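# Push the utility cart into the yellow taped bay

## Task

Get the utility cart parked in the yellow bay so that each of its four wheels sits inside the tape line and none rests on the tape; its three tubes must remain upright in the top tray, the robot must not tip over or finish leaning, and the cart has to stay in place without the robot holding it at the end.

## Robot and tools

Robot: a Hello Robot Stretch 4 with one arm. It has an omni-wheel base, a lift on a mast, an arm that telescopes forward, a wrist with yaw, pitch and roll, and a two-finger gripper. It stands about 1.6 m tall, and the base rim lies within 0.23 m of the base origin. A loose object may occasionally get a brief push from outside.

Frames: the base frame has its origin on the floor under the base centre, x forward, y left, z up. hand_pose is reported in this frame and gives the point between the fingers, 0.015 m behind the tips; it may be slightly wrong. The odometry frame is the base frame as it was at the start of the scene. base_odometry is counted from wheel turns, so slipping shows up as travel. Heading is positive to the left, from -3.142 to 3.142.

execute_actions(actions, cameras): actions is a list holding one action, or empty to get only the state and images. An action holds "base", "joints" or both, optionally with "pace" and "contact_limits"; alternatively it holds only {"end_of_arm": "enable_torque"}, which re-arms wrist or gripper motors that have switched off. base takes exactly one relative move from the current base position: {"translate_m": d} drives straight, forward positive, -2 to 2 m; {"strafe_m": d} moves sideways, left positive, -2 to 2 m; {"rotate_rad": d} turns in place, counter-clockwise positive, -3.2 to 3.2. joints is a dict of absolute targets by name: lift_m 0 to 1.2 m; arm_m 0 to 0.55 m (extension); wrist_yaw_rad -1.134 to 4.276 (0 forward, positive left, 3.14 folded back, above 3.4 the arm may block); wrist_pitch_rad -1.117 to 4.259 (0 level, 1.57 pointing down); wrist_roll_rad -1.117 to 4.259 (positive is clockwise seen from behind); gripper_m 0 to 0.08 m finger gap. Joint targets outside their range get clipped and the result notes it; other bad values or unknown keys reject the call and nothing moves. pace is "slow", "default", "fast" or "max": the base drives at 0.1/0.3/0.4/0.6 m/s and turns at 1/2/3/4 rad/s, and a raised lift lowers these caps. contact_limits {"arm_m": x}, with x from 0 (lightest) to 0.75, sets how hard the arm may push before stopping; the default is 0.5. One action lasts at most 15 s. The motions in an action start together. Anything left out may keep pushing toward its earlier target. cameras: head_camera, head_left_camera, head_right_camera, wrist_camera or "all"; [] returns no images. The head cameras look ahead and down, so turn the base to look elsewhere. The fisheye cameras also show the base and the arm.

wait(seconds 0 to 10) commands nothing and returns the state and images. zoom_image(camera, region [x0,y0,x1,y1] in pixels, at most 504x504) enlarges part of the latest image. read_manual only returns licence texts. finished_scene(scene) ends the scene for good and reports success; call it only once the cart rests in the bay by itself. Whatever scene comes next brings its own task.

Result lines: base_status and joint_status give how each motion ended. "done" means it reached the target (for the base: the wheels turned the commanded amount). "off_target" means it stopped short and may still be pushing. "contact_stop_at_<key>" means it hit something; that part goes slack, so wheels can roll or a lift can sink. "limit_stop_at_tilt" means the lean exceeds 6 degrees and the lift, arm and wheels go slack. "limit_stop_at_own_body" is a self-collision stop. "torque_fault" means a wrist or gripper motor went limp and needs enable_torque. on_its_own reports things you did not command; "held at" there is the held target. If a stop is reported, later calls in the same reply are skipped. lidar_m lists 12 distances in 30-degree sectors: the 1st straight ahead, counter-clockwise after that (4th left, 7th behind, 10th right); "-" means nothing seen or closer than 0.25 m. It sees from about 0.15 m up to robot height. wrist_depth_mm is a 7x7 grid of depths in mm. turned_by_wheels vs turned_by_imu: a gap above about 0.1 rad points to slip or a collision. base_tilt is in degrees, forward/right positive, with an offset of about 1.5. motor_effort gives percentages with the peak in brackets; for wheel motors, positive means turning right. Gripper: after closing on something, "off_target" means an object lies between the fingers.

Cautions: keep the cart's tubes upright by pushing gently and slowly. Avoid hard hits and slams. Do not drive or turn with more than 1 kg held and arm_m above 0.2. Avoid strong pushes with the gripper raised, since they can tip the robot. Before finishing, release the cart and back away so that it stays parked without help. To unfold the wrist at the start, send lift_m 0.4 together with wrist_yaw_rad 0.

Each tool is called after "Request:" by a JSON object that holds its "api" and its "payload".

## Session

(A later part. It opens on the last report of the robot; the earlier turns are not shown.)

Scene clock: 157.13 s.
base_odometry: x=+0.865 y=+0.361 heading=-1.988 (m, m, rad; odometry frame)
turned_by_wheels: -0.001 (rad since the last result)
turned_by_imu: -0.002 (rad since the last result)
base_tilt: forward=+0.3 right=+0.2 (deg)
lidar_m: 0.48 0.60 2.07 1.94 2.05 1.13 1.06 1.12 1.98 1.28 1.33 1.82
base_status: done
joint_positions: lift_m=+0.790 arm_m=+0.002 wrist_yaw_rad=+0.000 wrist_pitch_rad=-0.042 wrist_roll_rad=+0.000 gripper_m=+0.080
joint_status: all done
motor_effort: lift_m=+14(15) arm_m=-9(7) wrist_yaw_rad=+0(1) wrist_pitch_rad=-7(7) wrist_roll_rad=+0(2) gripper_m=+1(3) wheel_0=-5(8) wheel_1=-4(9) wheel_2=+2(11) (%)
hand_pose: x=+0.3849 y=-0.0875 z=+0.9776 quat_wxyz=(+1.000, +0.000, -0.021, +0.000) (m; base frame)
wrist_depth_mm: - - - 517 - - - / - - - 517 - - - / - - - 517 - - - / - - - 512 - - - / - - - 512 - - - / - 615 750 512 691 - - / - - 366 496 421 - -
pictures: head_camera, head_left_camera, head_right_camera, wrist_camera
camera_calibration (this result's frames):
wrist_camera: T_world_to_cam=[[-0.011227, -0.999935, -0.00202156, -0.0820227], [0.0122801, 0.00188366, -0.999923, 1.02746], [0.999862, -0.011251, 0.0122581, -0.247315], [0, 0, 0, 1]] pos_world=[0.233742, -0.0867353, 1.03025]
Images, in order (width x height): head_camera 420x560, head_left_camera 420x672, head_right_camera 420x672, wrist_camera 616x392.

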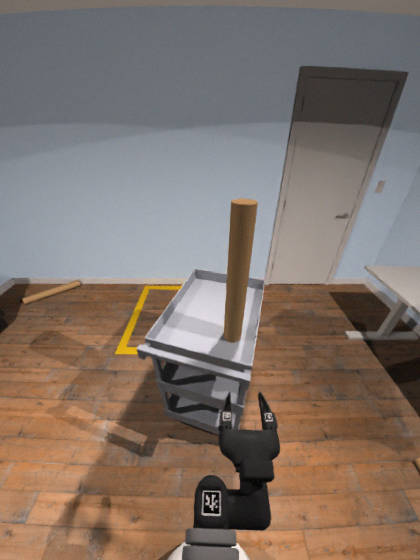

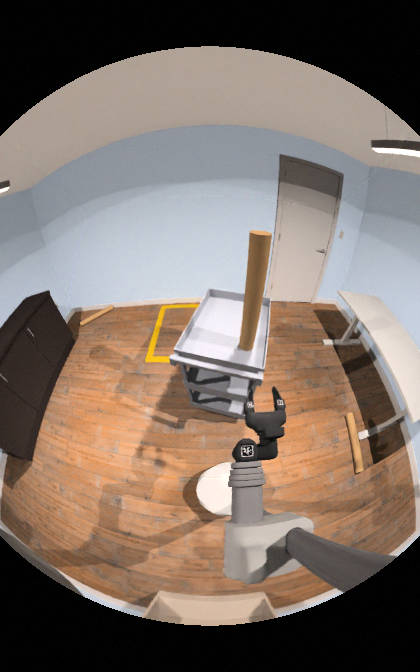

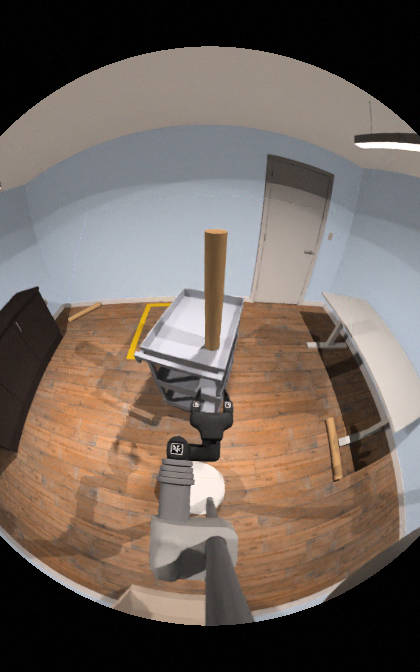

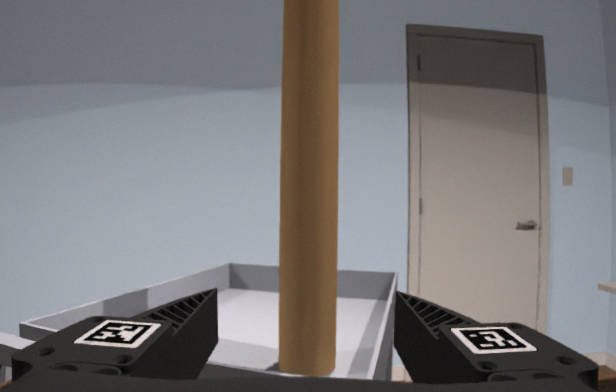

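Request:
{"api": "zoom_image", "payload": {"camera": "head_camera", "region": [190, 340, 290, 440]}}

Request:
{"api": "zoom_image", "payload": {"camera": "head_right_camera", "region": [130, 330, 270, 450]}}

Region (190, 340, 290, 440) of head_camera's 420x560 image, scaled by 5.040, with more detail than that image has.

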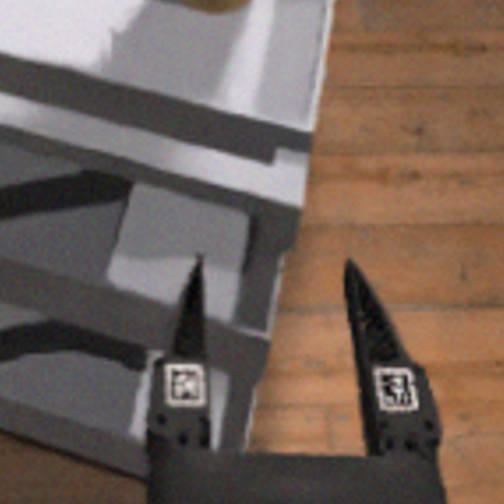

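Region (130, 330, 270, 450) of head_right_camera's 420x672 image, scaled by 3.600, with more detail than that image has; it fills the top 432 rows of this view, and the rest is white.

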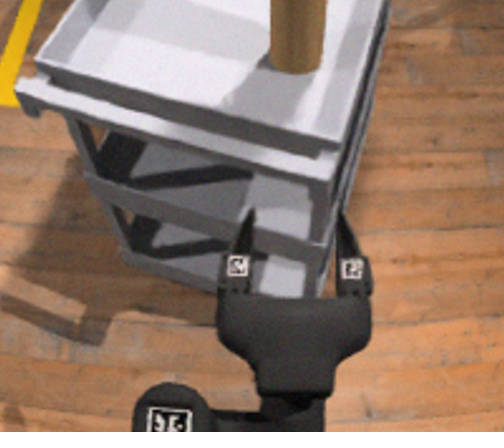

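Request:
{"api": "execute_actions", "payload": {"actions": []}}

Scene clock: 161.47 s.
base_odometry: x=+0.865 y=+0.361 heading=-1.988 (m, m, rad; odometry frame)
turned_by_wheels: +0.000 (rad since the last result)
turned_by_imu: -0.001 (rad since the last result)
base_tilt: forward=+0.4 right=+0.1 (deg)
lidar_m: 0.50 0.58 2.10 1.95 2.06 1.11 1.07 1.13 1.95 1.26 1.28 1.84
base_status: done
joint_positions: lift_m=+0.790 arm_m=+0.002 wrist_yaw_rad=+0.000 wrist_pitch_rad=-0.042 wrist_roll_rad=+0.000 gripper_m=+0.080
joint_status: all done
motor_effort: lift_m=+14(15) arm_m=-9(7) wrist_yaw_rad=+0(1) wrist_pitch_rad=-8(7) wrist_roll_rad=+0(2) gripper_m=+2(3) wheel_0=-5(8) wheel_1=-4(9) wheel_2=+2(11) (%)
hand_pose: x=+0.3849 y=-0.0875 z=+0.9776 quat_wxyz=(+1.000, +0.000, -0.021, +0.000) (m; base frame)
wrist_depth_mm: - - - 517 - - - / - - - 512 - - - / - - - 517 - - - / - - - 517 - - - / - - - 512 - - - / - 609 750 508 691 - - / - - 366 496 424 - -
pictures: head_camera, head_left_camera, head_right_camera, wrist_camera
camera_calibration (this result's frames):
wrist_camera: T_world_to_cam=[[-0.011226, -0.999935, -0.00202149, -0.082023], [0.0122801, 0.0018836, -0.999923, 1.02746], [0.999862, -0.01125, 0.0122582, -0.247315], [0, 0, 0, 1]] pos_world=[0.233743, -0.0867352, 1.03025]
Images, in order (width x height): head_camera 420x560, head_left_camera 420x672, head_right_camera 420x672, wrist_camera 616x392.

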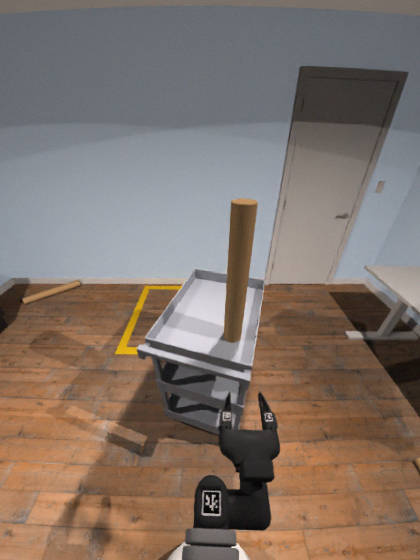

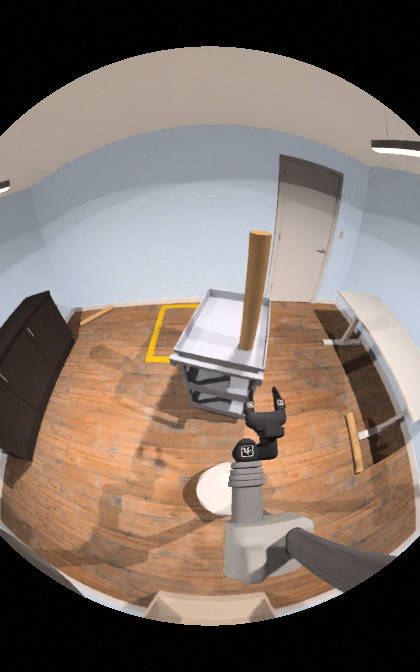

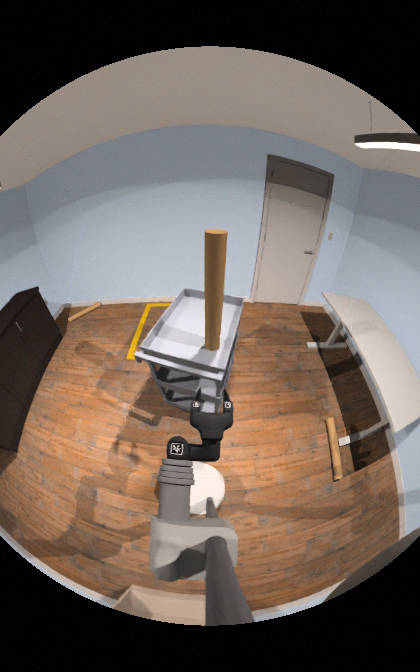

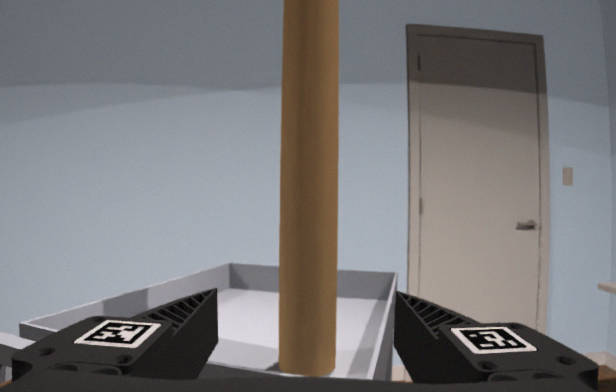

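Request:
{"api": "execute_actions", "payload": {"actions": [{"base":{"rotate_rad":-1.32},"joints":{"lift_m":0.36,"wrist_pitch_rad":1.57,"wrist_roll_rad":1.82,"gripper_m":0.08},"pace":"fast"}], "cameras": ["head_camera","head_right_camera"]}}

Scene clock: 166.57 s.
base_odometry: x=+0.865 y=+0.361 heading=+2.976 (m, m, rad; odometry frame)
turned_by_wheels: -1.319 (rad since the last result)
turned_by_imu: -1.304 (rad since the last result)
base_tilt: forward=+0.3 right=+0.2 (deg)
lidar_m: 1.25 1.44 0.51 0.51 2.39 1.97 1.99 1.66 1.09 1.07 1.63 2.06
base_status: done
joint_positions: lift_m=+0.360 arm_m=+0.001 wrist_yaw_rad=+0.000 wrist_pitch_rad=+1.570 wrist_roll_rad=+1.820 gripper_m=+0.080
joint_status: all done
motor_effort: lift_m=+14(13) arm_m=-8(9) wrist_yaw_rad=+0(1) wrist_pitch_rad=+0(5) wrist_roll_rad=+2(9) gripper_m=+3(1) wheel_0=+6(10) wheel_1=+4(10) wheel_2=+3(11) (%)
hand_pose: x=+0.1726 y=-0.0874 z=+0.3259 quat_wxyz=(+0.434, +0.558, +0.434, -0.558) (m; base frame)
wrist_depth_mm: 473 469 469 469 466 469 469 / 473 473 473 469 473 266 263 / 480 477 477 477 265 258 257 / 477 477 477 477 260 258 258 / 480 480 480 263 260 259 259 / 480 477 480 263 260 260 260 / - - 484 266 262 - -
pictures: head_camera, head_right_camera
Images, in order (width x height): head_camera 420x560, head_right_camera 420x672.

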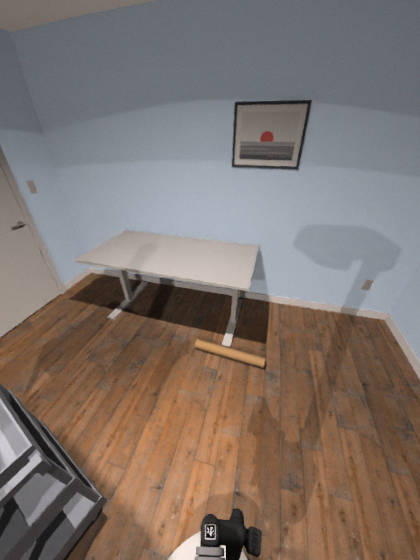

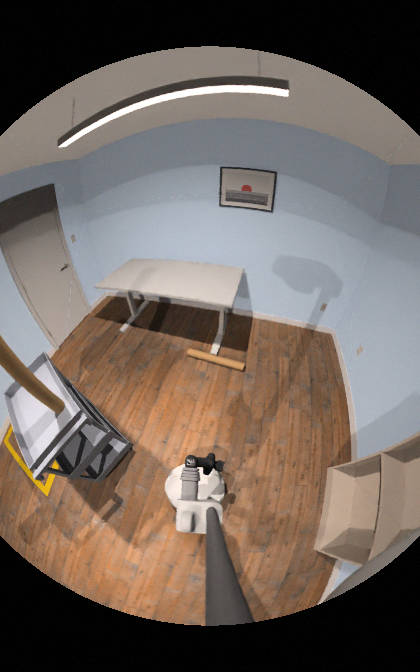

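Request:
{"api": "zoom_image", "payload": {"camera": "head_camera", "region": [170, 310, 290, 390]}}

Region (170, 310, 290, 390) of head_camera's 420x560 image, scaled by 4.200, with more detail than that image has.

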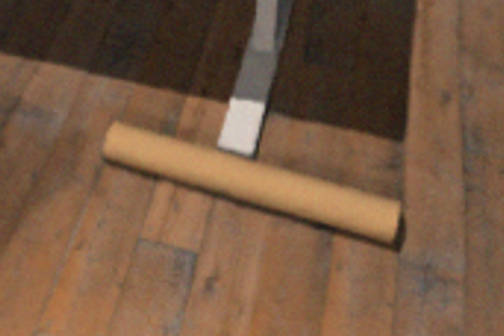

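Request:
{"api": "execute_actions", "payload": {"actions": [{"base":{"translate_m":0.62},"joints":{"arm_m":0.45,"lift_m":0.33,"wrist_roll_rad":1.74},"pace":"fast"}], "cameras": ["head_camera","wrist_camera"]}}

Scene clock: 172.83 s.
base_odometry: x=+0.253 y=+0.462 heading=+2.977 (m, m, rad; odometry frame)
turned_by_wheels: +0.001 (rad since the last result)
turned_by_imu: -0.003 (rad since the last result)
base_tilt: forward=+0.3 right=+0.1 (deg)
lidar_m: 0.65 0.78 1.34 0.77 0.57 0.89 2.59 1.49 1.27 1.50 1.76 0.62
base_status: done
joint_positions: lift_m=+0.330 arm_m=+0.449 wrist_yaw_rad=+0.000 wrist_pitch_rad=+1.570 wrist_roll_rad=+1.740 gripper_m=+0.080
joint_status: all done
motor_effort: lift_m=+14(14) arm_m=+8(11) wrist_yaw_rad=-1(2) wrist_pitch_rad=+2(2) wrist_roll_rad=+0(3) gripper_m=+1(1) wheel_0=+3(9) wheel_1=+2(9) wheel_2=+2(13) (%)
hand_pose: x=+0.6197 y=-0.0874 z=+0.2959 quat_wxyz=(+0.456, +0.541, +0.456, -0.540) (m; base frame)
wrist_depth_mm: 439 439 439 362 436 436 433 / 442 442 439 362 439 436 436 / 442 442 442 364 439 439 439 / 407 410 442 366 442 439 442 / 449 410 407 366 442 442 442 / 449 445 392 370 442 445 442 / - - 373 379 445 - -
pictures: head_camera, wrist_camera
camera_calibration (this result's frames):
wrist_camera: T_world_to_cam=[[-0.98552, 0.169266, 0.0100134, 0.621687], [0.169495, 0.985069, 0.0301856, 0.0266913], [-0.00475447, 0.0314457, -0.999494, 0.451911], [0, 0, 0, 1]] pos_world=[0.610309, -0.145734, 0.444651]
Images, in order (width x height): head_camera 420x560, wrist_camera 616x392.

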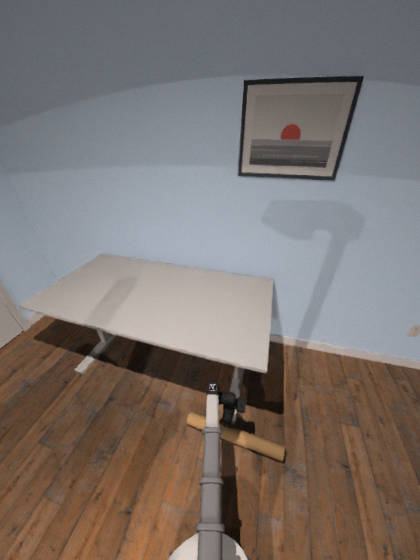

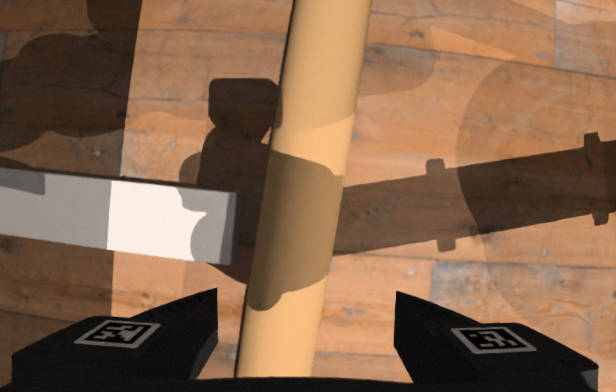

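Request:
{"api": "zoom_image", "payload": {"camera": "head_camera", "region": [170, 360, 310, 480]}}

Request:
{"api": "zoom_image", "payload": {"camera": "wrist_camera", "region": [150, 0, 500, 392]}}

Region (170, 360, 310, 480) of head_camera's 420x560 image, scaled by 3.600, with more detail than that image has; it fills the top 432 rows of this view, and the rest is white.

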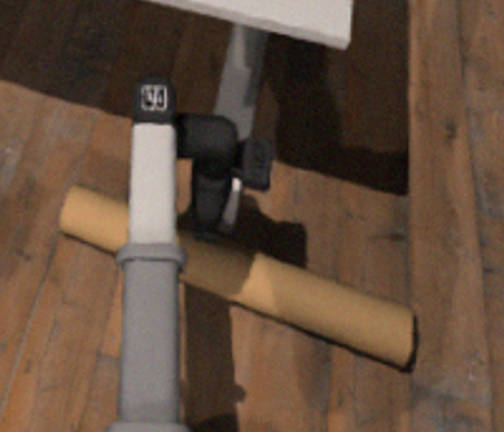

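Region (150, 0, 500, 392) of wrist_camera's 616x392 image, scaled by 1.286; it fills the left 450 columns of this view, and the rest is white.

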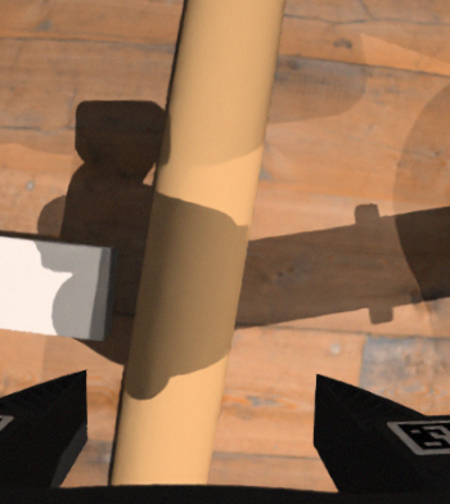

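Request:
{"api": "execute_actions", "payload": {"actions": [{"base":{"rotate_rad":-0.13},"joints":{"lift_m":0.17,"wrist_roll_rad":1.75,"arm_m":0.448}}], "cameras": ["wrist_camera"]}}

Scene clock: 176.07 s.
base_odometry: x=+0.253 y=+0.462 heading=+2.848 (m, m, rad; odometry frame)
turned_by_wheels: -0.129 (rad since the last result)
turned_by_imu: -0.129 (rad since the last result)
base_tilt: forward=+0.3 right=+0.2 (deg)
lidar_m: 0.63 0.70 1.11 0.84 0.56 0.59 2.60 1.64 1.30 1.51 1.67 1.47
base_status: done
joint_positions: lift_m=+0.170 arm_m=+0.449 wrist_yaw_rad=+0.000 wrist_pitch_rad=+1.570 wrist_roll_rad=+1.750 gripper_m=+0.080
joint_status: all done
motor_effort: lift_m=+14(14) arm_m=-3(8) wrist_yaw_rad=-1(1) wrist_pitch_rad=+1(2) wrist_roll_rad=+0(3) gripper_m=+3(1) wheel_0=+3(12) wheel_1=+3(10) wheel_2=+3(11) (%)
hand_pose: x=+0.6197 y=-0.0874 z=+0.1359 quat_wxyz=(+0.454, +0.543, +0.453, -0.542) (m; base frame)
wrist_depth_mm: 281 279 279 198 277 277 277 / 281 281 279 198 279 277 278 / 282 282 281 199 279 279 279 / 282 283 282 200 281 281 281 / 283 285 283 201 282 282 281 / 285 283 213 203 224 282 282 / - - 210 203 229 - -
pictures: wrist_camera
camera_calibration (this result's frames):
wrist_camera: T_world_to_cam=[[-0.983789, 0.179047, 0.010099, 0.623035], [0.179274, 0.983336, 0.0301815, 0.0253138], [-0.00452679, 0.0315028, -0.999493, 0.291885], [0, 0, 0, 1]] pos_world=[0.609718, -0.145639, 0.284681]
Images, in order (width x height): wrist_camera 616x392.

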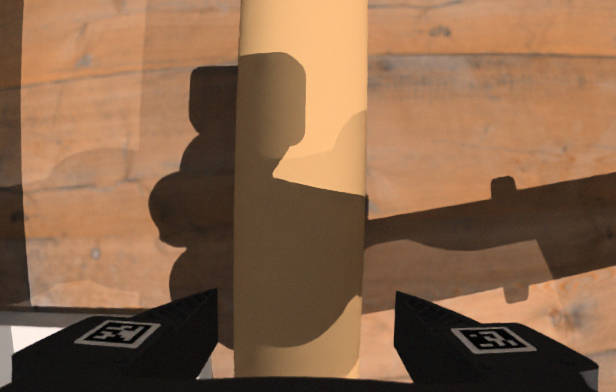

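Request:
{"api": "execute_actions", "payload": {"actions": [{"joints":{"lift_m":0.112,"arm_m":0.456},"pace":"slow"}], "cameras": ["wrist_camera"]}}

Scene clock: 178.37 s.
base_odometry: x=+0.253 y=+0.462 heading=+2.848 (m, m, rad; odometry frame)
turned_by_wheels: +0.000 (rad since the last result)
turned_by_imu: -0.001 (rad since the last result)
base_tilt: forward=+0.3 right=+0.2 (deg)
lidar_m: 0.65 0.73 1.09 0.88 0.55 0.58 2.58 1.63 1.28 1.49 1.66 1.46
base_status: not commanded
joint_positions: lift_m=+0.112 arm_m=+0.454 wrist_yaw_rad=+0.000 wrist_pitch_rad=+1.570 wrist_roll_rad=+1.750 gripper_m=+0.080
joint_status: all done
motor_effort: lift_m=+14(14) arm_m=+9(9) wrist_yaw_rad=-1(1) wrist_pitch_rad=+1(1) wrist_roll_rad=+0(2) gripper_m=+3(2) wheel_0=+2(2) wheel_1=+3(3) wheel_2=+3(3) (%)
hand_pose: x=+0.6256 y=-0.0874 z=+0.0779 quat_wxyz=(+0.454, +0.543, +0.453, -0.542) (m; base frame)
wrist_depth_mm: 222 221 221 140 163 220 - / 223 222 222 140 164 220 220 / 224 224 222 140 166 222 221 / 225 224 223 141 223 222 222 / 225 224 224 142 223 223 223 / 225 225 150 142 151 224 224 / - - 149 143 148 - -
pictures: wrist_camera
camera_calibration (this result's frames):
wrist_camera: T_world_to_cam=[[-0.98378, 0.179094, 0.0101432, 0.629418], [0.179323, 0.983327, 0.0301735, 0.0259755], [-0.00457019, 0.031503, -0.999493, 0.233995], [0, 0, 0, 1]] pos_world=[0.61562, -0.145639, 0.226709]
Images, in order (width x height): wrist_camera 616x392.

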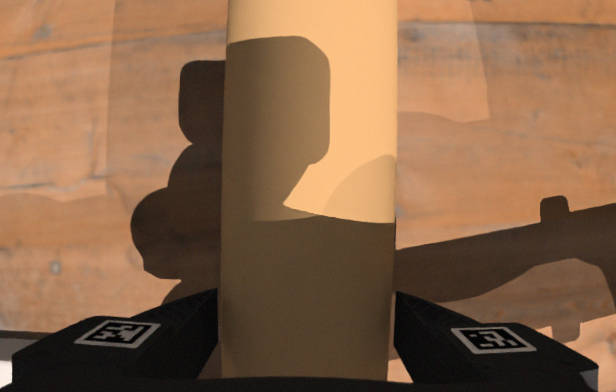

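Request:
{"api": "execute_actions", "payload": {"actions": [{"joints":{"lift_m":0.108,"gripper_m":0.068},"pace":"slow"}], "cameras": ["wrist_camera"]}}

Scene clock: 180.43 s.
base_odometry: x=+0.253 y=+0.462 heading=+2.848 (m, m, rad; odometry frame)
turned_by_wheels: +0.000 (rad since the last result)
turned_by_imu: -0.001 (rad since the last result)
base_tilt: forward=+0.3 right=+0.3 (deg)
lidar_m: 0.65 0.74 1.12 0.88 0.58 0.58 2.60 1.59 1.26 1.51 1.64 1.49
base_status: not commanded
joint_positions: lift_m=+0.108 arm_m=+0.454 wrist_yaw_rad=+0.000 wrist_pitch_rad=+1.570 wrist_roll_rad=+1.750 gripper_m=+0.069
joint_status: all done
motor_effort: lift_m=+13(13) arm_m=+9(9) wrist_yaw_rad=-1(1) wrist_pitch_rad=+1(1) wrist_roll_rad=+2(0) gripper_m=-9(8) wheel_0=+2(2) wheel_1=+3(3) wheel_2=+3(3) (%)
hand_pose: x=+0.6256 y=-0.0874 z=+0.0739 quat_wxyz=(+0.454, +0.543, +0.453, -0.542) (m; base frame)
wrist_depth_mm: 218 217 217 136 156 216 - / 219 219 218 136 157 216 217 / 220 220 219 137 158 217 218 / 220 220 164 138 160 219 218 / 221 220 163 138 167 220 219 / 222 221 146 138 146 220 220 / - - 143 139 142 - -
pictures: wrist_camera
camera_calibration (this result's frames):
wrist_camera: T_world_to_cam=[[-0.98378, 0.179094, 0.0101431, 0.629465], [0.179322, 0.983328, 0.0301735, 0.0260946], [-0.00457009, 0.031503, -0.999493, 0.230024], [0, 0, 0, 1]] pos_world=[0.615626, -0.145639, 0.222735]
Images, in order (width x height): wrist_camera 616x392.

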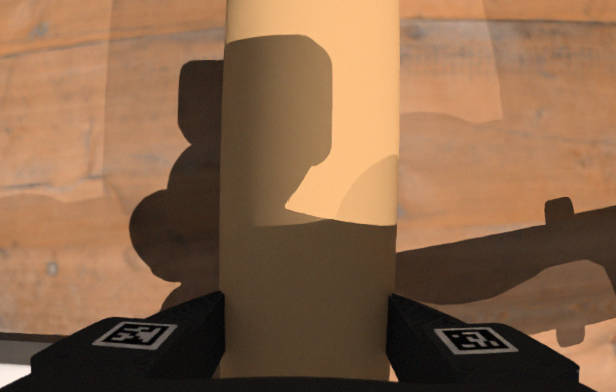

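Request:
{"api": "execute_actions", "payload": {"actions": [{"joints":{"gripper_m":0.08}}], "cameras": []}}

Request:
{"api": "execute_actions", "payload": {"actions": [{"joints":{"lift_m":0.1},"pace":"slow"}], "cameras": ["wrist_camera"]}}

Scene clock: 182.00 s.
base_odometry: x=+0.253 y=+0.462 heading=+2.848 (m, m, rad; odometry frame)
turned_by_wheels: +0.000 (rad since the last result)
turned_by_imu: -0.001 (rad since the last result)
base_tilt: forward=+0.4 right=+0.2 (deg)
lidar_m: 0.65 0.71 1.12 0.89 0.56 0.55 2.60 1.63 1.27 1.52 1.65 1.46
base_status: not commanded
joint_positions: lift_m=+0.108 arm_m=+0.454 wrist_yaw_rad=+0.000 wrist_pitch_rad=+1.570 wrist_roll_rad=+1.750 gripper_m=+0.080
joint_status: all done
motor_effort: lift_m=+13(13) arm_m=+9(9) wrist_yaw_rad=-1(1) wrist_pitch_rad=+1(1) wrist_roll_rad=+1(2) gripper_m=+4(7) wheel_0=+2(2) wheel_1=+3(3) wheel_2=+3(3) (%)
hand_pose: x=+0.6256 y=-0.0874 z=+0.0739 quat_wxyz=(+0.454, +0.543, +0.453, -0.542) (m; base frame)
wrist_depth_mm: 217 217 217 135 156 216 - / 219 218 217 136 156 216 216 / 220 219 219 136 157 217 217 / 220 220 163 137 160 219 218 / 221 220 162 138 167 219 218 / 222 221 148 138 147 220 220 / - - 146 138 144 - -
pictures: none
No camera images: the call's "cameras" was empty. Leave "cameras" out to get every camera's image.

Scene clock: 182.70 s.
base_odometry: x=+0.253 y=+0.462 heading=+2.848 (m, m, rad; odometry frame)
turned_by_wheels: +0.000 (rad since the last result)
turned_by_imu: +0.000 (rad since the last result)
base_tilt: forward=+0.3 right=+0.3 (deg)
lidar_m: 0.63 0.71 1.14 0.85 0.58 0.57 2.61 1.59 1.28 1.52 1.67 1.49
base_status: not commanded
joint_positions: lift_m=+0.100 arm_m=+0.454 wrist_yaw_rad=+0.000 wrist_pitch_rad=+1.570 wrist_roll_rad=+1.750 gripper_m=+0.080
joint_status: all done
motor_effort: lift_m=+13(13) arm_m=+9(9) wrist_yaw_rad=-1(1) wrist_pitch_rad=+1(1) wrist_roll_rad=+2(1) gripper_m=+1(3) wheel_0=+3(3) wheel_1=+3(3) wheel_2=+3(3) (%)
hand_pose: x=+0.6256 y=-0.0874 z=+0.0660 quat_wxyz=(+0.454, +0.543, +0.453, -0.542) (m; base frame)
wrist_depth_mm: 211 210 210 128 144 208 - / 211 211 152 129 145 209 209 / 212 211 150 129 145 210 210 / 213 213 149 130 147 211 211 / 214 213 149 130 150 211 211 / 215 213 141 131 143 213 213 / - - 137 131 139 - -
pictures: wrist_camera
camera_calibration (this result's frames):
wrist_camera: T_world_to_cam=[[-0.983779, 0.179095, 0.010143, 0.629547], [0.179324, 0.983327, 0.0301735, 0.0263333], [-0.00456991, 0.031503, -0.999493, 0.222065], [0, 0, 0, 1]] pos_world=[0.615628, -0.145639, 0.214772]
Images, in order (width x height): wrist_camera 616x392.

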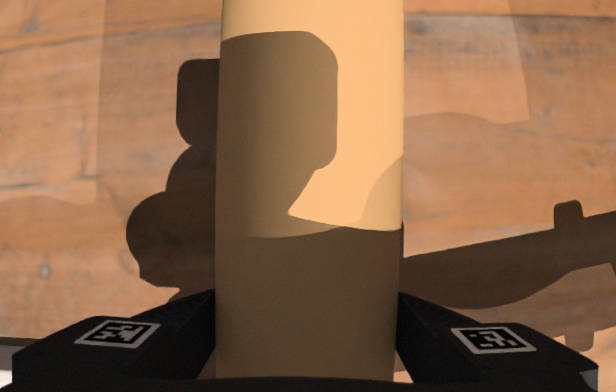

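Request:
{"api": "execute_actions", "payload": {"actions": [{"joints":{"gripper_m":0.068}}], "cameras": ["wrist_camera"]}}

Scene clock: 183.77 s.
base_odometry: x=+0.253 y=+0.462 heading=+2.848 (m, m, rad; odometry frame)
turned_by_wheels: +0.000 (rad since the last result)
turned_by_imu: +0.000 (rad since the last result)
base_tilt: forward=+0.2 right=+0.3 (deg)
lidar_m: 0.65 0.71 1.12 0.87 0.58 0.54 2.58 1.62 1.27 1.50 1.66 1.50
base_status: not commanded
joint_positions: lift_m=+0.100 arm_m=+0.454 wrist_yaw_rad=+0.000 wrist_pitch_rad=+1.570 wrist_roll_rad=+1.750 gripper_m=+0.070
joint_status: all done
motor_effort: lift_m=+13(13) arm_m=+9(9) wrist_yaw_rad=-1(1) wrist_pitch_rad=+1(1) wrist_roll_rad=+2(0) gripper_m=-10(9) wheel_0=+2(3) wheel_1=+3(3) wheel_2=+3(4) (%)
hand_pose: x=+0.6256 y=-0.0874 z=+0.0660 quat_wxyz=(+0.454, +0.543, +0.453, -0.542) (m; base frame)
wrist_depth_mm: 211 210 210 128 144 208 - / 211 211 152 128 145 209 208 / 212 211 150 129 146 210 210 / 213 213 149 130 147 211 211 / 213 213 149 130 150 211 212 / 214 213 141 131 142 213 213 / - - 135 131 137 - -
pictures: wrist_camera
camera_calibration (this result's frames):
wrist_camera: T_world_to_cam=[[-0.983779, 0.1791, 0.0101431, 0.629547], [0.179329, 0.983326, 0.0301735, 0.0263302], [-0.00456987, 0.031503, -0.999493, 0.222065], [0, 0, 0, 1]] pos_world=[0.615627, -0.145639, 0.214772]
Images, in order (width x height): wrist_camera 616x392.

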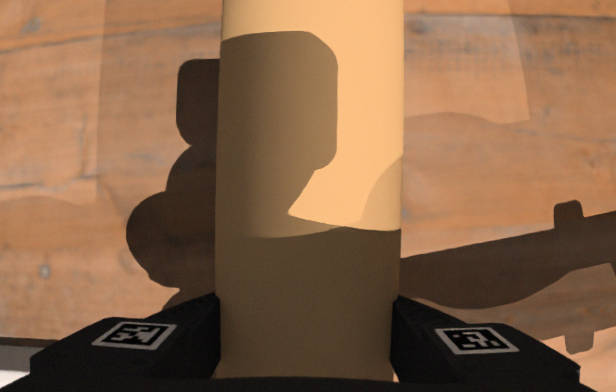

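Request:
{"api": "zoom_image", "payload": {"camera": "wrist_camera", "region": [160, 250, 460, 392]}}

Region (160, 250, 460, 392) of wrist_camera's 616x392 image, scaled by 1.680; it fills the top 239 rows of this view, and the rest is white.

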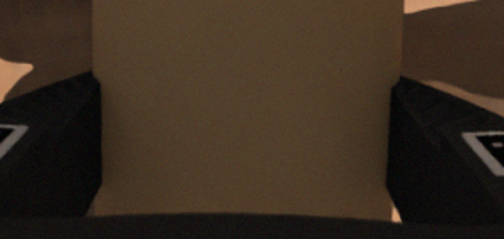

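Request:
{"api": "execute_actions", "payload": {"actions": [{"joints":{"gripper_m":0.058}}], "cameras": ["wrist_camera"]}}

Scene clock: 185.03 s.
base_odometry: x=+0.253 y=+0.462 heading=+2.848 (m, m, rad; odometry frame)
turned_by_wheels: +0.000 (rad since the last result)
turned_by_imu: -0.001 (rad since the last result)
base_tilt: forward=+0.3 right=+0.2 (deg)
lidar_m: 0.65 0.71 1.11 0.89 0.58 0.56 2.59 1.62 1.28 1.52 1.66 1.48
base_status: not commanded
joint_positions: lift_m=+0.100 arm_m=+0.454 wrist_yaw_rad=+0.000 wrist_pitch_rad=+1.570 wrist_roll_rad=+1.750 gripper_m=+0.068
joint_status: gripper_m off_target (ended at +0.068, target +0.058)
on_its_own: gripper_m is held at +0.066, not at your +0.058, by its contact guard: the fingers met something
motor_effort: lift_m=+13(13) arm_m=+9(9) wrist_yaw_rad=-1(1) wrist_pitch_rad=+1(2) wrist_roll_rad=+1(1) gripper_m=-16(13) wheel_0=+3(2) wheel_1=+3(3) wheel_2=+3(3) (%)
hand_pose: x=+0.6256 y=-0.0874 z=+0.0660 quat_wxyz=(+0.454, +0.543, +0.453, -0.542) (m; base frame)
wrist_depth_mm: 211 211 209 128 144 208 - / 212 211 152 129 145 209 208 / 212 212 150 129 145 211 211 / 213 213 149 130 147 211 211 / 214 213 149 130 150 212 211 / 215 214 141 131 139 213 213 / - - 136 131 136 - -
pictures: wrist_camera
camera_calibration (this result's frames):
wrist_camera: T_world_to_cam=[[-0.983778, 0.179101, 0.0101432, 0.629547], [0.17933, 0.983326, 0.0301735, 0.0263299], [-0.00456997, 0.031503, -0.999493, 0.222065], [0, 0, 0, 1]] pos_world=[0.615627, -0.145639, 0.214772]
Images, in order (width x height): wrist_camera 616x392.

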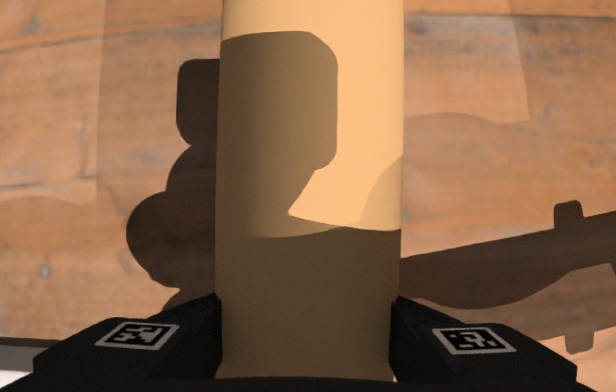

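Request:
{"api": "execute_actions", "payload": {"actions": [{"joints":{"lift_m":0.15},"pace":"slow"}], "cameras": ["wrist_camera"]}}

Scene clock: 186.43 s.
base_odometry: x=+0.253 y=+0.462 heading=+2.848 (m, m, rad; odometry frame)
turned_by_wheels: +0.000 (rad since the last result)
turned_by_imu: -0.001 (rad since the last result)
base_tilt: forward=+0.3 right=+0.2 (deg)
lidar_m: 0.57 0.74 1.13 0.89 0.58 0.59 2.58 1.60 1.27 1.52 1.64 0.60
base_status: not commanded
joint_positions: lift_m=+0.150 arm_m=+0.454 wrist_yaw_rad=+0.000 wrist_pitch_rad=+1.570 wrist_roll_rad=+1.750 gripper_m=+0.068
joint_status: all done
on_its_own: gripper_m is held at +0.066, not at your +0.058, by its contact guard: the fingers met something
motor_effort: lift_m=+24(25) arm_m=+9(9) wrist_yaw_rad=-1(1) wrist_pitch_rad=+1(1) wrist_roll_rad=+1(1) gripper_m=-14(14) wheel_0=+2(3) wheel_1=+3(3) wheel_2=+3(3) (%)
hand_pose: x=+0.6256 y=-0.0874 z=+0.1151 quat_wxyz=(+0.454, +0.543, +0.453, -0.542) (m; base frame)
wrist_depth_mm: 257 256 131 116 126 256 - / 259 258 133 118 129 257 256 / 259 259 137 121 134 258 257 / 260 260 141 124 139 259 258 / 262 262 145 127 145 259 259 / 263 262 139 131 140 260 260 / - - 139 134 137 - -
pictures: wrist_camera
camera_calibration (this result's frames):
wrist_camera: T_world_to_cam=[[-0.983775, 0.179119, 0.0101489, 0.629055], [0.179348, 0.983323, 0.0301725, 0.0248359], [-0.00457524, 0.0315031, -0.999493, 0.271129], [0, 0, 0, 1]] pos_world=[0.615635, -0.145639, 0.263858]
Images, in order (width x height): wrist_camera 616x392.

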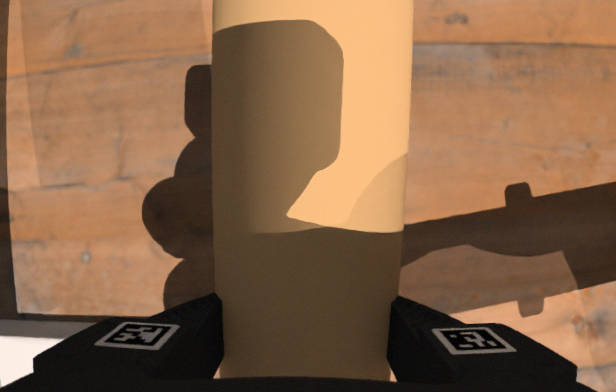

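Request:
{"api": "execute_actions", "payload": {"actions": [{"joints":{"lift_m":0.1},"pace":"slow"}], "cameras": []}}

Request:
{"api": "execute_actions", "payload": {"actions": [{"joints":{"gripper_m":0.08,"lift_m":0.11},"pace":"slow"}], "cameras": []}}

Request:
{"api": "execute_actions", "payload": {"actions": [{"base":{"rotate_rad":0.04},"joints":{"wrist_roll_rad":1.79},"pace":"slow"}], "cameras": ["wrist_camera","head_camera"]}}

Scene clock: 191.20 s.
base_odometry: x=+0.253 y=+0.462 heading=+2.848 (m, m, rad; odometry frame)
turned_by_wheels: +0.000 (rad since the last result)
turned_by_imu: -0.002 (rad since the last result)
base_tilt: forward=+0.3 right=+0.3 (deg)
lidar_m: 0.65 0.70 1.12 0.89 0.56 0.57 2.59 1.61 1.28 1.52 1.64 1.47
base_status: not commanded
joint_positions: lift_m=+0.100 arm_m=+0.454 wrist_yaw_rad=+0.000 wrist_pitch_rad=+1.570 wrist_roll_rad=+1.750 gripper_m=+0.068
joint_status: all done
on_its_own: gripper_m is held at +0.066, not at your +0.058, by its contact guard: the fingers met something
motor_effort: lift_m=+13(23) arm_m=+9(9) wrist_yaw_rad=-1(0) wrist_pitch_rad=-1(0) wrist_roll_rad=+2(0) gripper_m=-14(15) wheel_0=+2(2) wheel_1=+3(3) wheel_2=+4(3) (%)
hand_pose: x=+0.6255 y=-0.0874 z=+0.0660 quat_wxyz=(+0.453, +0.543, +0.453, -0.543) (m; base frame)
wrist_depth_mm: 210 210 210 128 144 208 - / 211 211 153 128 144 209 209 / 211 212 151 129 145 211 210 / 213 212 150 130 147 211 211 / 214 213 150 130 149 211 211 / 215 213 138 131 139 213 213 / - - 136 131 136 - -
pictures: none
No camera images: the call's "cameras" was empty. Leave "cameras" out to get every camera's image.

Scene clock: 192.13 s.
base_odometry: x=+0.253 y=+0.462 heading=+2.848 (m, m, rad; odometry frame)
turned_by_wheels: +0.000 (rad since the last result)
turned_by_imu: +0.000 (rad since the last result)
base_tilt: forward=+0.4 right=+0.2 (deg)
lidar_m: 0.64 0.70 1.12 0.87 0.57 0.55 2.58 1.64 1.28 1.52 1.66 1.48
base_status: not commanded
joint_positions: lift_m=+0.110 arm_m=+0.454 wrist_yaw_rad=+0.000 wrist_pitch_rad=+1.570 wrist_roll_rad=+1.750 gripper_m=+0.080
joint_status: all done
motor_effort: lift_m=+23(23) arm_m=+9(9) wrist_yaw_rad=-1(1) wrist_pitch_rad=+0(0) wrist_roll_rad=+0(2) gripper_m=+4(11) wheel_0=+2(2) wheel_1=+3(3) wheel_2=+4(3) (%)
hand_pose: x=+0.6255 y=-0.0874 z=+0.0752 quat_wxyz=(+0.453, +0.543, +0.453, -0.542) (m; base frame)
wrist_depth_mm: 219 218 218 137 160 217 - / 220 220 219 137 160 218 218 / 220 220 167 138 162 219 219 / 221 221 163 138 166 220 220 / 222 222 162 139 220 221 220 / 224 223 148 139 149 221 221 / - - 147 140 146 - -
pictures: none
No camera images: the call's "cameras" was empty. Leave "cameras" out to get every camera's image.

Scene clock: 192.83 s.
base_odometry: x=+0.253 y=+0.462 heading=+2.887 (m, m, rad; odometry frame)
turned_by_wheels: +0.039 (rad since the last result)
turned_by_imu: +0.038 (rad since the last result)
base_tilt: forward=+0.3 right=+0.2 (deg)
lidar_m: 0.65 0.70 1.20 0.86 0.56 0.60 2.58 1.54 1.25 1.52 1.69 1.47
base_status: done
joint_positions: lift_m=+0.110 arm_m=+0.454 wrist_yaw_rad=+0.000 wrist_pitch_rad=+1.570 wrist_roll_rad=+1.790 gripper_m=+0.080
joint_status: all done
motor_effort: lift_m=+23(23) arm_m=+9(9) wrist_yaw_rad=+0(1) wrist_pitch_rad=+0(0) wrist_roll_rad=+2(5) gripper_m=+3(3) wheel_0=-4(4) wheel_1=-3(6) wheel_2=-4(4) (%)
hand_pose: x=+0.6255 y=-0.0874 z=+0.0752 quat_wxyz=(+0.443, +0.552, +0.442, -0.551) (m; base frame)
wrist_depth_mm: 219 219 218 137 157 217 - / 220 220 219 137 158 218 217 / 221 220 220 138 159 219 219 / 221 221 220 138 161 220 220 / 223 222 221 139 166 220 220 / 221 221 148 140 148 221 221 / - - 148 140 145 - -
pictures: head_camera, wrist_camera
camera_calibration (this result's frames):
wrist_camera: T_world_to_cam=[[-0.975816, 0.218337, 0.0106018, 0.627785], [0.218562, 0.975358, 0.0301127, 0.000836953], [-0.0037658, 0.0317016, -0.99949, 0.230747], [0, 0, 0, 1]] pos_world=[0.613289, -0.1452, 0.223948]
Images, in order (width x height): head_camera 420x560, wrist_camera 616x392.

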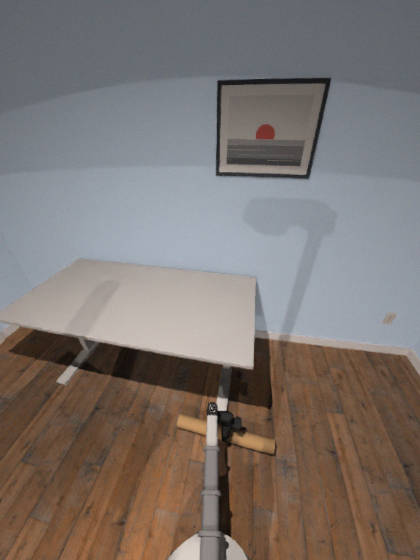

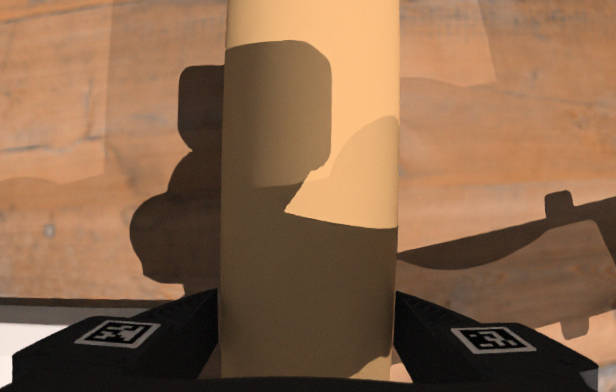

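Request:
{"api": "zoom_image", "payload": {"camera": "head_camera", "region": [160, 380, 300, 480]}}

Region (160, 380, 300, 480) of head_camera's 420x560 image, scaled by 3.600, with more detail than that image has; it fills the top 360 rows of this view, and the rest is white.

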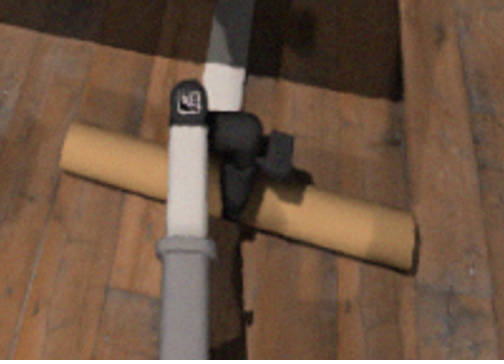

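Request:
{"api": "execute_actions", "payload": {"actions": [{"joints":{"lift_m":0.1},"pace":"slow"}], "cameras": []}}

Request:
{"api": "execute_actions", "payload": {"actions": [{"joints":{"gripper_m":0.058}}], "cameras": []}}

Request:
{"api": "execute_actions", "payload": {"actions": [{"joints":{"lift_m":0.16},"pace":"slow"}], "cameras": ["wrist_camera","head_camera"]}}

Scene clock: 195.43 s.
base_odometry: x=+0.253 y=+0.462 heading=+2.887 (m, m, rad; odometry frame)
turned_by_wheels: +0.000 (rad since the last result)
turned_by_imu: -0.001 (rad since the last result)
base_tilt: forward=+0.3 right=+0.1 (deg)
lidar_m: 0.65 0.72 1.22 0.85 0.57 0.65 2.58 1.54 1.27 1.51 1.62 1.48
base_status: not commanded
joint_positions: lift_m=+0.100 arm_m=+0.454 wrist_yaw_rad=+0.000 wrist_pitch_rad=+1.570 wrist_roll_rad=+1.790 gripper_m=+0.080
joint_status: all done
motor_effort: lift_m=+13(23) arm_m=+8(9) wrist_yaw_rad=-1(1) wrist_pitch_rad=+0(0) wrist_roll_rad=+0(1) gripper_m=+3(4) wheel_0=-4(4) wheel_1=-3(3) wheel_2=-5(4) (%)
hand_pose: x=+0.6255 y=-0.0874 z=+0.0660 quat_wxyz=(+0.443, +0.552, +0.442, -0.551) (m; base frame)
wrist_depth_mm: 211 211 183 128 145 208 - / 211 211 151 129 145 209 209 / 212 212 150 129 146 211 210 / 213 213 149 130 148 211 211 / 213 213 149 130 150 212 211 / 214 214 141 131 143 213 212 / - - 138 131 139 - -
pictures: none
No camera images: the call's "cameras" was empty. Leave "cameras" out to get every camera's image.

Scene clock: 196.33 s.
base_odometry: x=+0.253 y=+0.462 heading=+2.887 (m, m, rad; odometry frame)
turned_by_wheels: +0.000 (rad since the last result)
turned_by_imu: +0.000 (rad since the last result)
base_tilt: forward=+0.3 right=+0.2 (deg)
lidar_m: 0.65 0.74 1.18 0.83 0.58 0.61 2.58 1.54 1.26 1.53 1.66 1.47
base_status: not commanded
joint_positions: lift_m=+0.100 arm_m=+0.454 wrist_yaw_rad=+0.000 wrist_pitch_rad=+1.570 wrist_roll_rad=+1.790 gripper_m=+0.066
joint_status: gripper_m off_target (ended at +0.066, target +0.058)
on_its_own: gripper_m is held at +0.064, not at your +0.058, by its contact guard: the fingers met something
motor_effort: lift_m=+13(13) arm_m=+9(9) wrist_yaw_rad=-1(1) wrist_pitch_rad=+0(1) wrist_roll_rad=+3(2) gripper_m=-17(16) wheel_0=-4(4) wheel_1=-3(3) wheel_2=-5(4) (%)
hand_pose: x=+0.6255 y=-0.0874 z=+0.0660 quat_wxyz=(+0.443, +0.552, +0.442, -0.551) (m; base frame)
wrist_depth_mm: 211 211 210 128 145 209 - / 211 211 152 129 145 210 209 / 212 212 150 129 146 210 210 / 213 212 149 130 147 211 211 / 213 213 149 130 150 211 212 / 214 214 138 131 138 213 213 / - - 136 131 135 - -
pictures: none
No camera images: the call's "cameras" was empty. Leave "cameras" out to get every camera's image.

Scene clock: 197.70 s.
base_odometry: x=+0.253 y=+0.462 heading=+2.887 (m, m, rad; odometry frame)
turned_by_wheels: +0.000 (rad since the last result)
turned_by_imu: -0.001 (rad since the last result)
base_tilt: forward=+0.3 right=+0.2 (deg)
lidar_m: 0.59 0.73 1.20 0.83 0.53 0.63 2.61 1.57 1.27 1.52 1.64 0.59
base_status: not commanded
joint_positions: lift_m=+0.160 arm_m=+0.454 wrist_yaw_rad=+0.000 wrist_pitch_rad=+1.570 wrist_roll_rad=+1.790 gripper_m=+0.066
joint_status: all done
on_its_own: gripper_m is held at +0.064, not at your +0.058, by its contact guard: the fingers met something
motor_effort: lift_m=+24(25) arm_m=+9(9) wrist_yaw_rad=-1(1) wrist_pitch_rad=+1(0) wrist_roll_rad=+1(2) gripper_m=-17(17) wheel_0=-4(4) wheel_1=-3(3) wheel_2=-5(4) (%)
hand_pose: x=+0.6256 y=-0.0874 z=+0.1251 quat_wxyz=(+0.443, +0.552, +0.442, -0.551) (m; base frame)
wrist_depth_mm: 267 267 126 113 122 266 - / 267 267 129 116 126 266 266 / 270 270 133 119 131 267 267 / 271 271 138 122 137 268 270 / 271 271 144 126 144 270 270 / 238 236 138 130 140 271 271 / - - 140 134 135 - -
pictures: head_camera, wrist_camera
camera_calibration (this result's frames):
wrist_camera: T_world_to_cam=[[-0.975813, 0.218366, 0.0102578, 0.627377], [0.21858, 0.975352, 0.0301899, -0.000704754], [-0.00341254, 0.0317018, -0.999492, 0.280402], [0, 0, 0, 1]] pos_world=[0.613314, -0.1452, 0.273846]
Images, in order (width x height): head_camera 420x560, wrist_camera 616x392.

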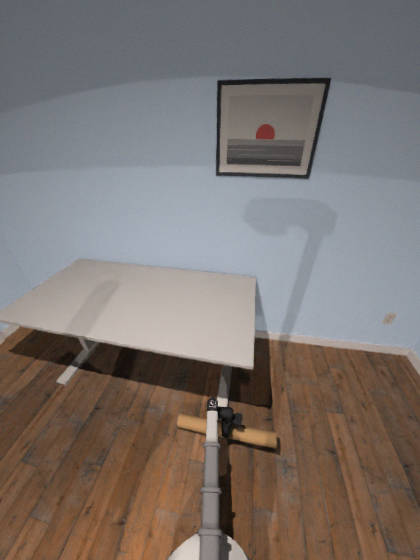

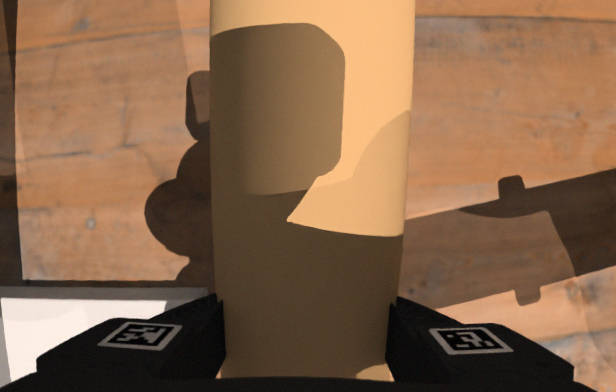

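Request:
{"api": "zoom_image", "payload": {"camera": "head_camera", "region": [160, 380, 300, 480]}}

Region (160, 380, 300, 480) of head_camera's 420x560 image, scaled by 3.600, with more detail than that image has; it fills the top 360 rows of this view, and the rest is white.

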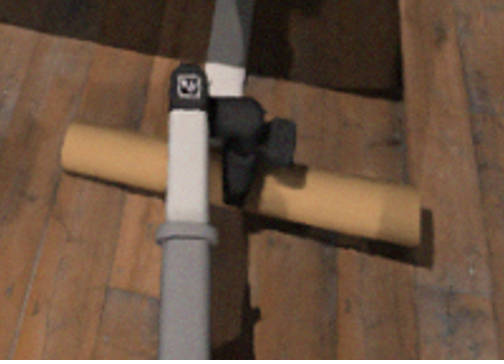

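Request:
{"api": "execute_actions", "payload": {"actions": [{"base":{"translate_m":-0.2},"joints":{"lift_m":0.1},"pace":"slow"}], "cameras": ["wrist_camera","head_camera"]}}

Scene clock: 204.90 s.
base_odometry: x=+0.447 y=+0.412 heading=+2.886 (m, m, rad; odometry frame)
turned_by_wheels: +0.000 (rad since the last result)
turned_by_imu: -0.003 (rad since the last result)
base_tilt: forward=+0.4 right=+0.1 (deg)
lidar_m: 0.83 0.97 1.50 0.57 0.45 2.44 2.38 1.55 1.21 1.21 1.63 1.66
base_status: done
joint_positions: lift_m=+0.100 arm_m=+0.454 wrist_yaw_rad=+0.000 wrist_pitch_rad=+1.569 wrist_roll_rad=+1.790 gripper_m=+0.066
joint_status: all done
on_its_own: gripper_m is held at +0.064, not at your +0.058, by its contact guard: the fingers met something
motor_effort: lift_m=+13(22) arm_m=+8(9) wrist_yaw_rad=-1(1) wrist_pitch_rad=+4(5) wrist_roll_rad=+2(2) gripper_m=-17(17) wheel_0=-6(6) wheel_1=-4(8) wheel_2=+4(7) (%)
hand_pose: x=+0.6259 y=-0.0874 z=+0.0660 quat_wxyz=(+0.443, +0.552, +0.442, -0.551) (m; base frame)
wrist_depth_mm: 211 211 156 128 146 209 - / 212 211 150 129 146 209 208 / 213 212 148 129 147 210 210 / 213 213 148 130 148 211 211 / 214 213 148 131 151 212 211 / 215 214 138 131 139 212 213 / - - 136 131 135 - -
pictures: head_camera, wrist_camera
camera_calibration (this result's frames):
wrist_camera: T_world_to_cam=[[-0.975822, 0.218382, 0.00902003, 0.628368], [0.218557, 0.975348, 0.0304674, 0.00100792], [-0.00214416, 0.0317021, -0.999495, 0.220564], [0, 0, 0, 1]] pos_world=[0.613427, -0.145199, 0.214754]
Images, in order (width x height): head_camera 420x560, wrist_camera 616x392.

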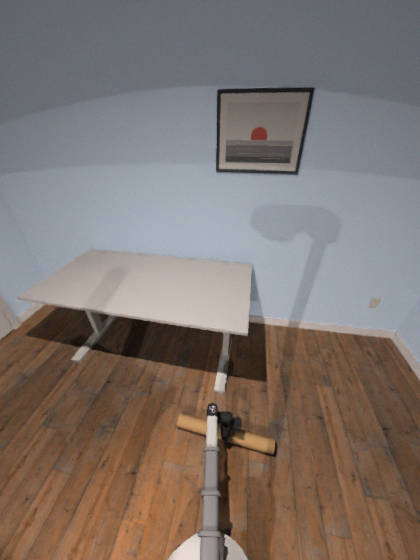

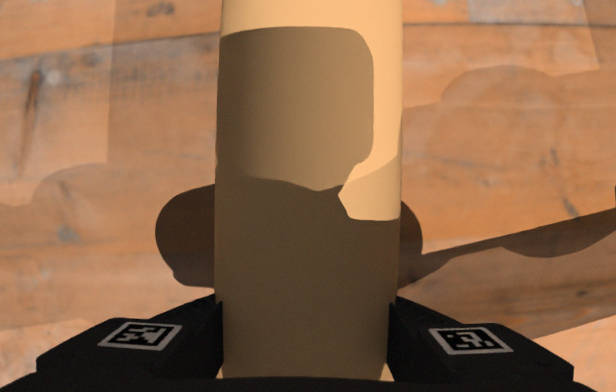

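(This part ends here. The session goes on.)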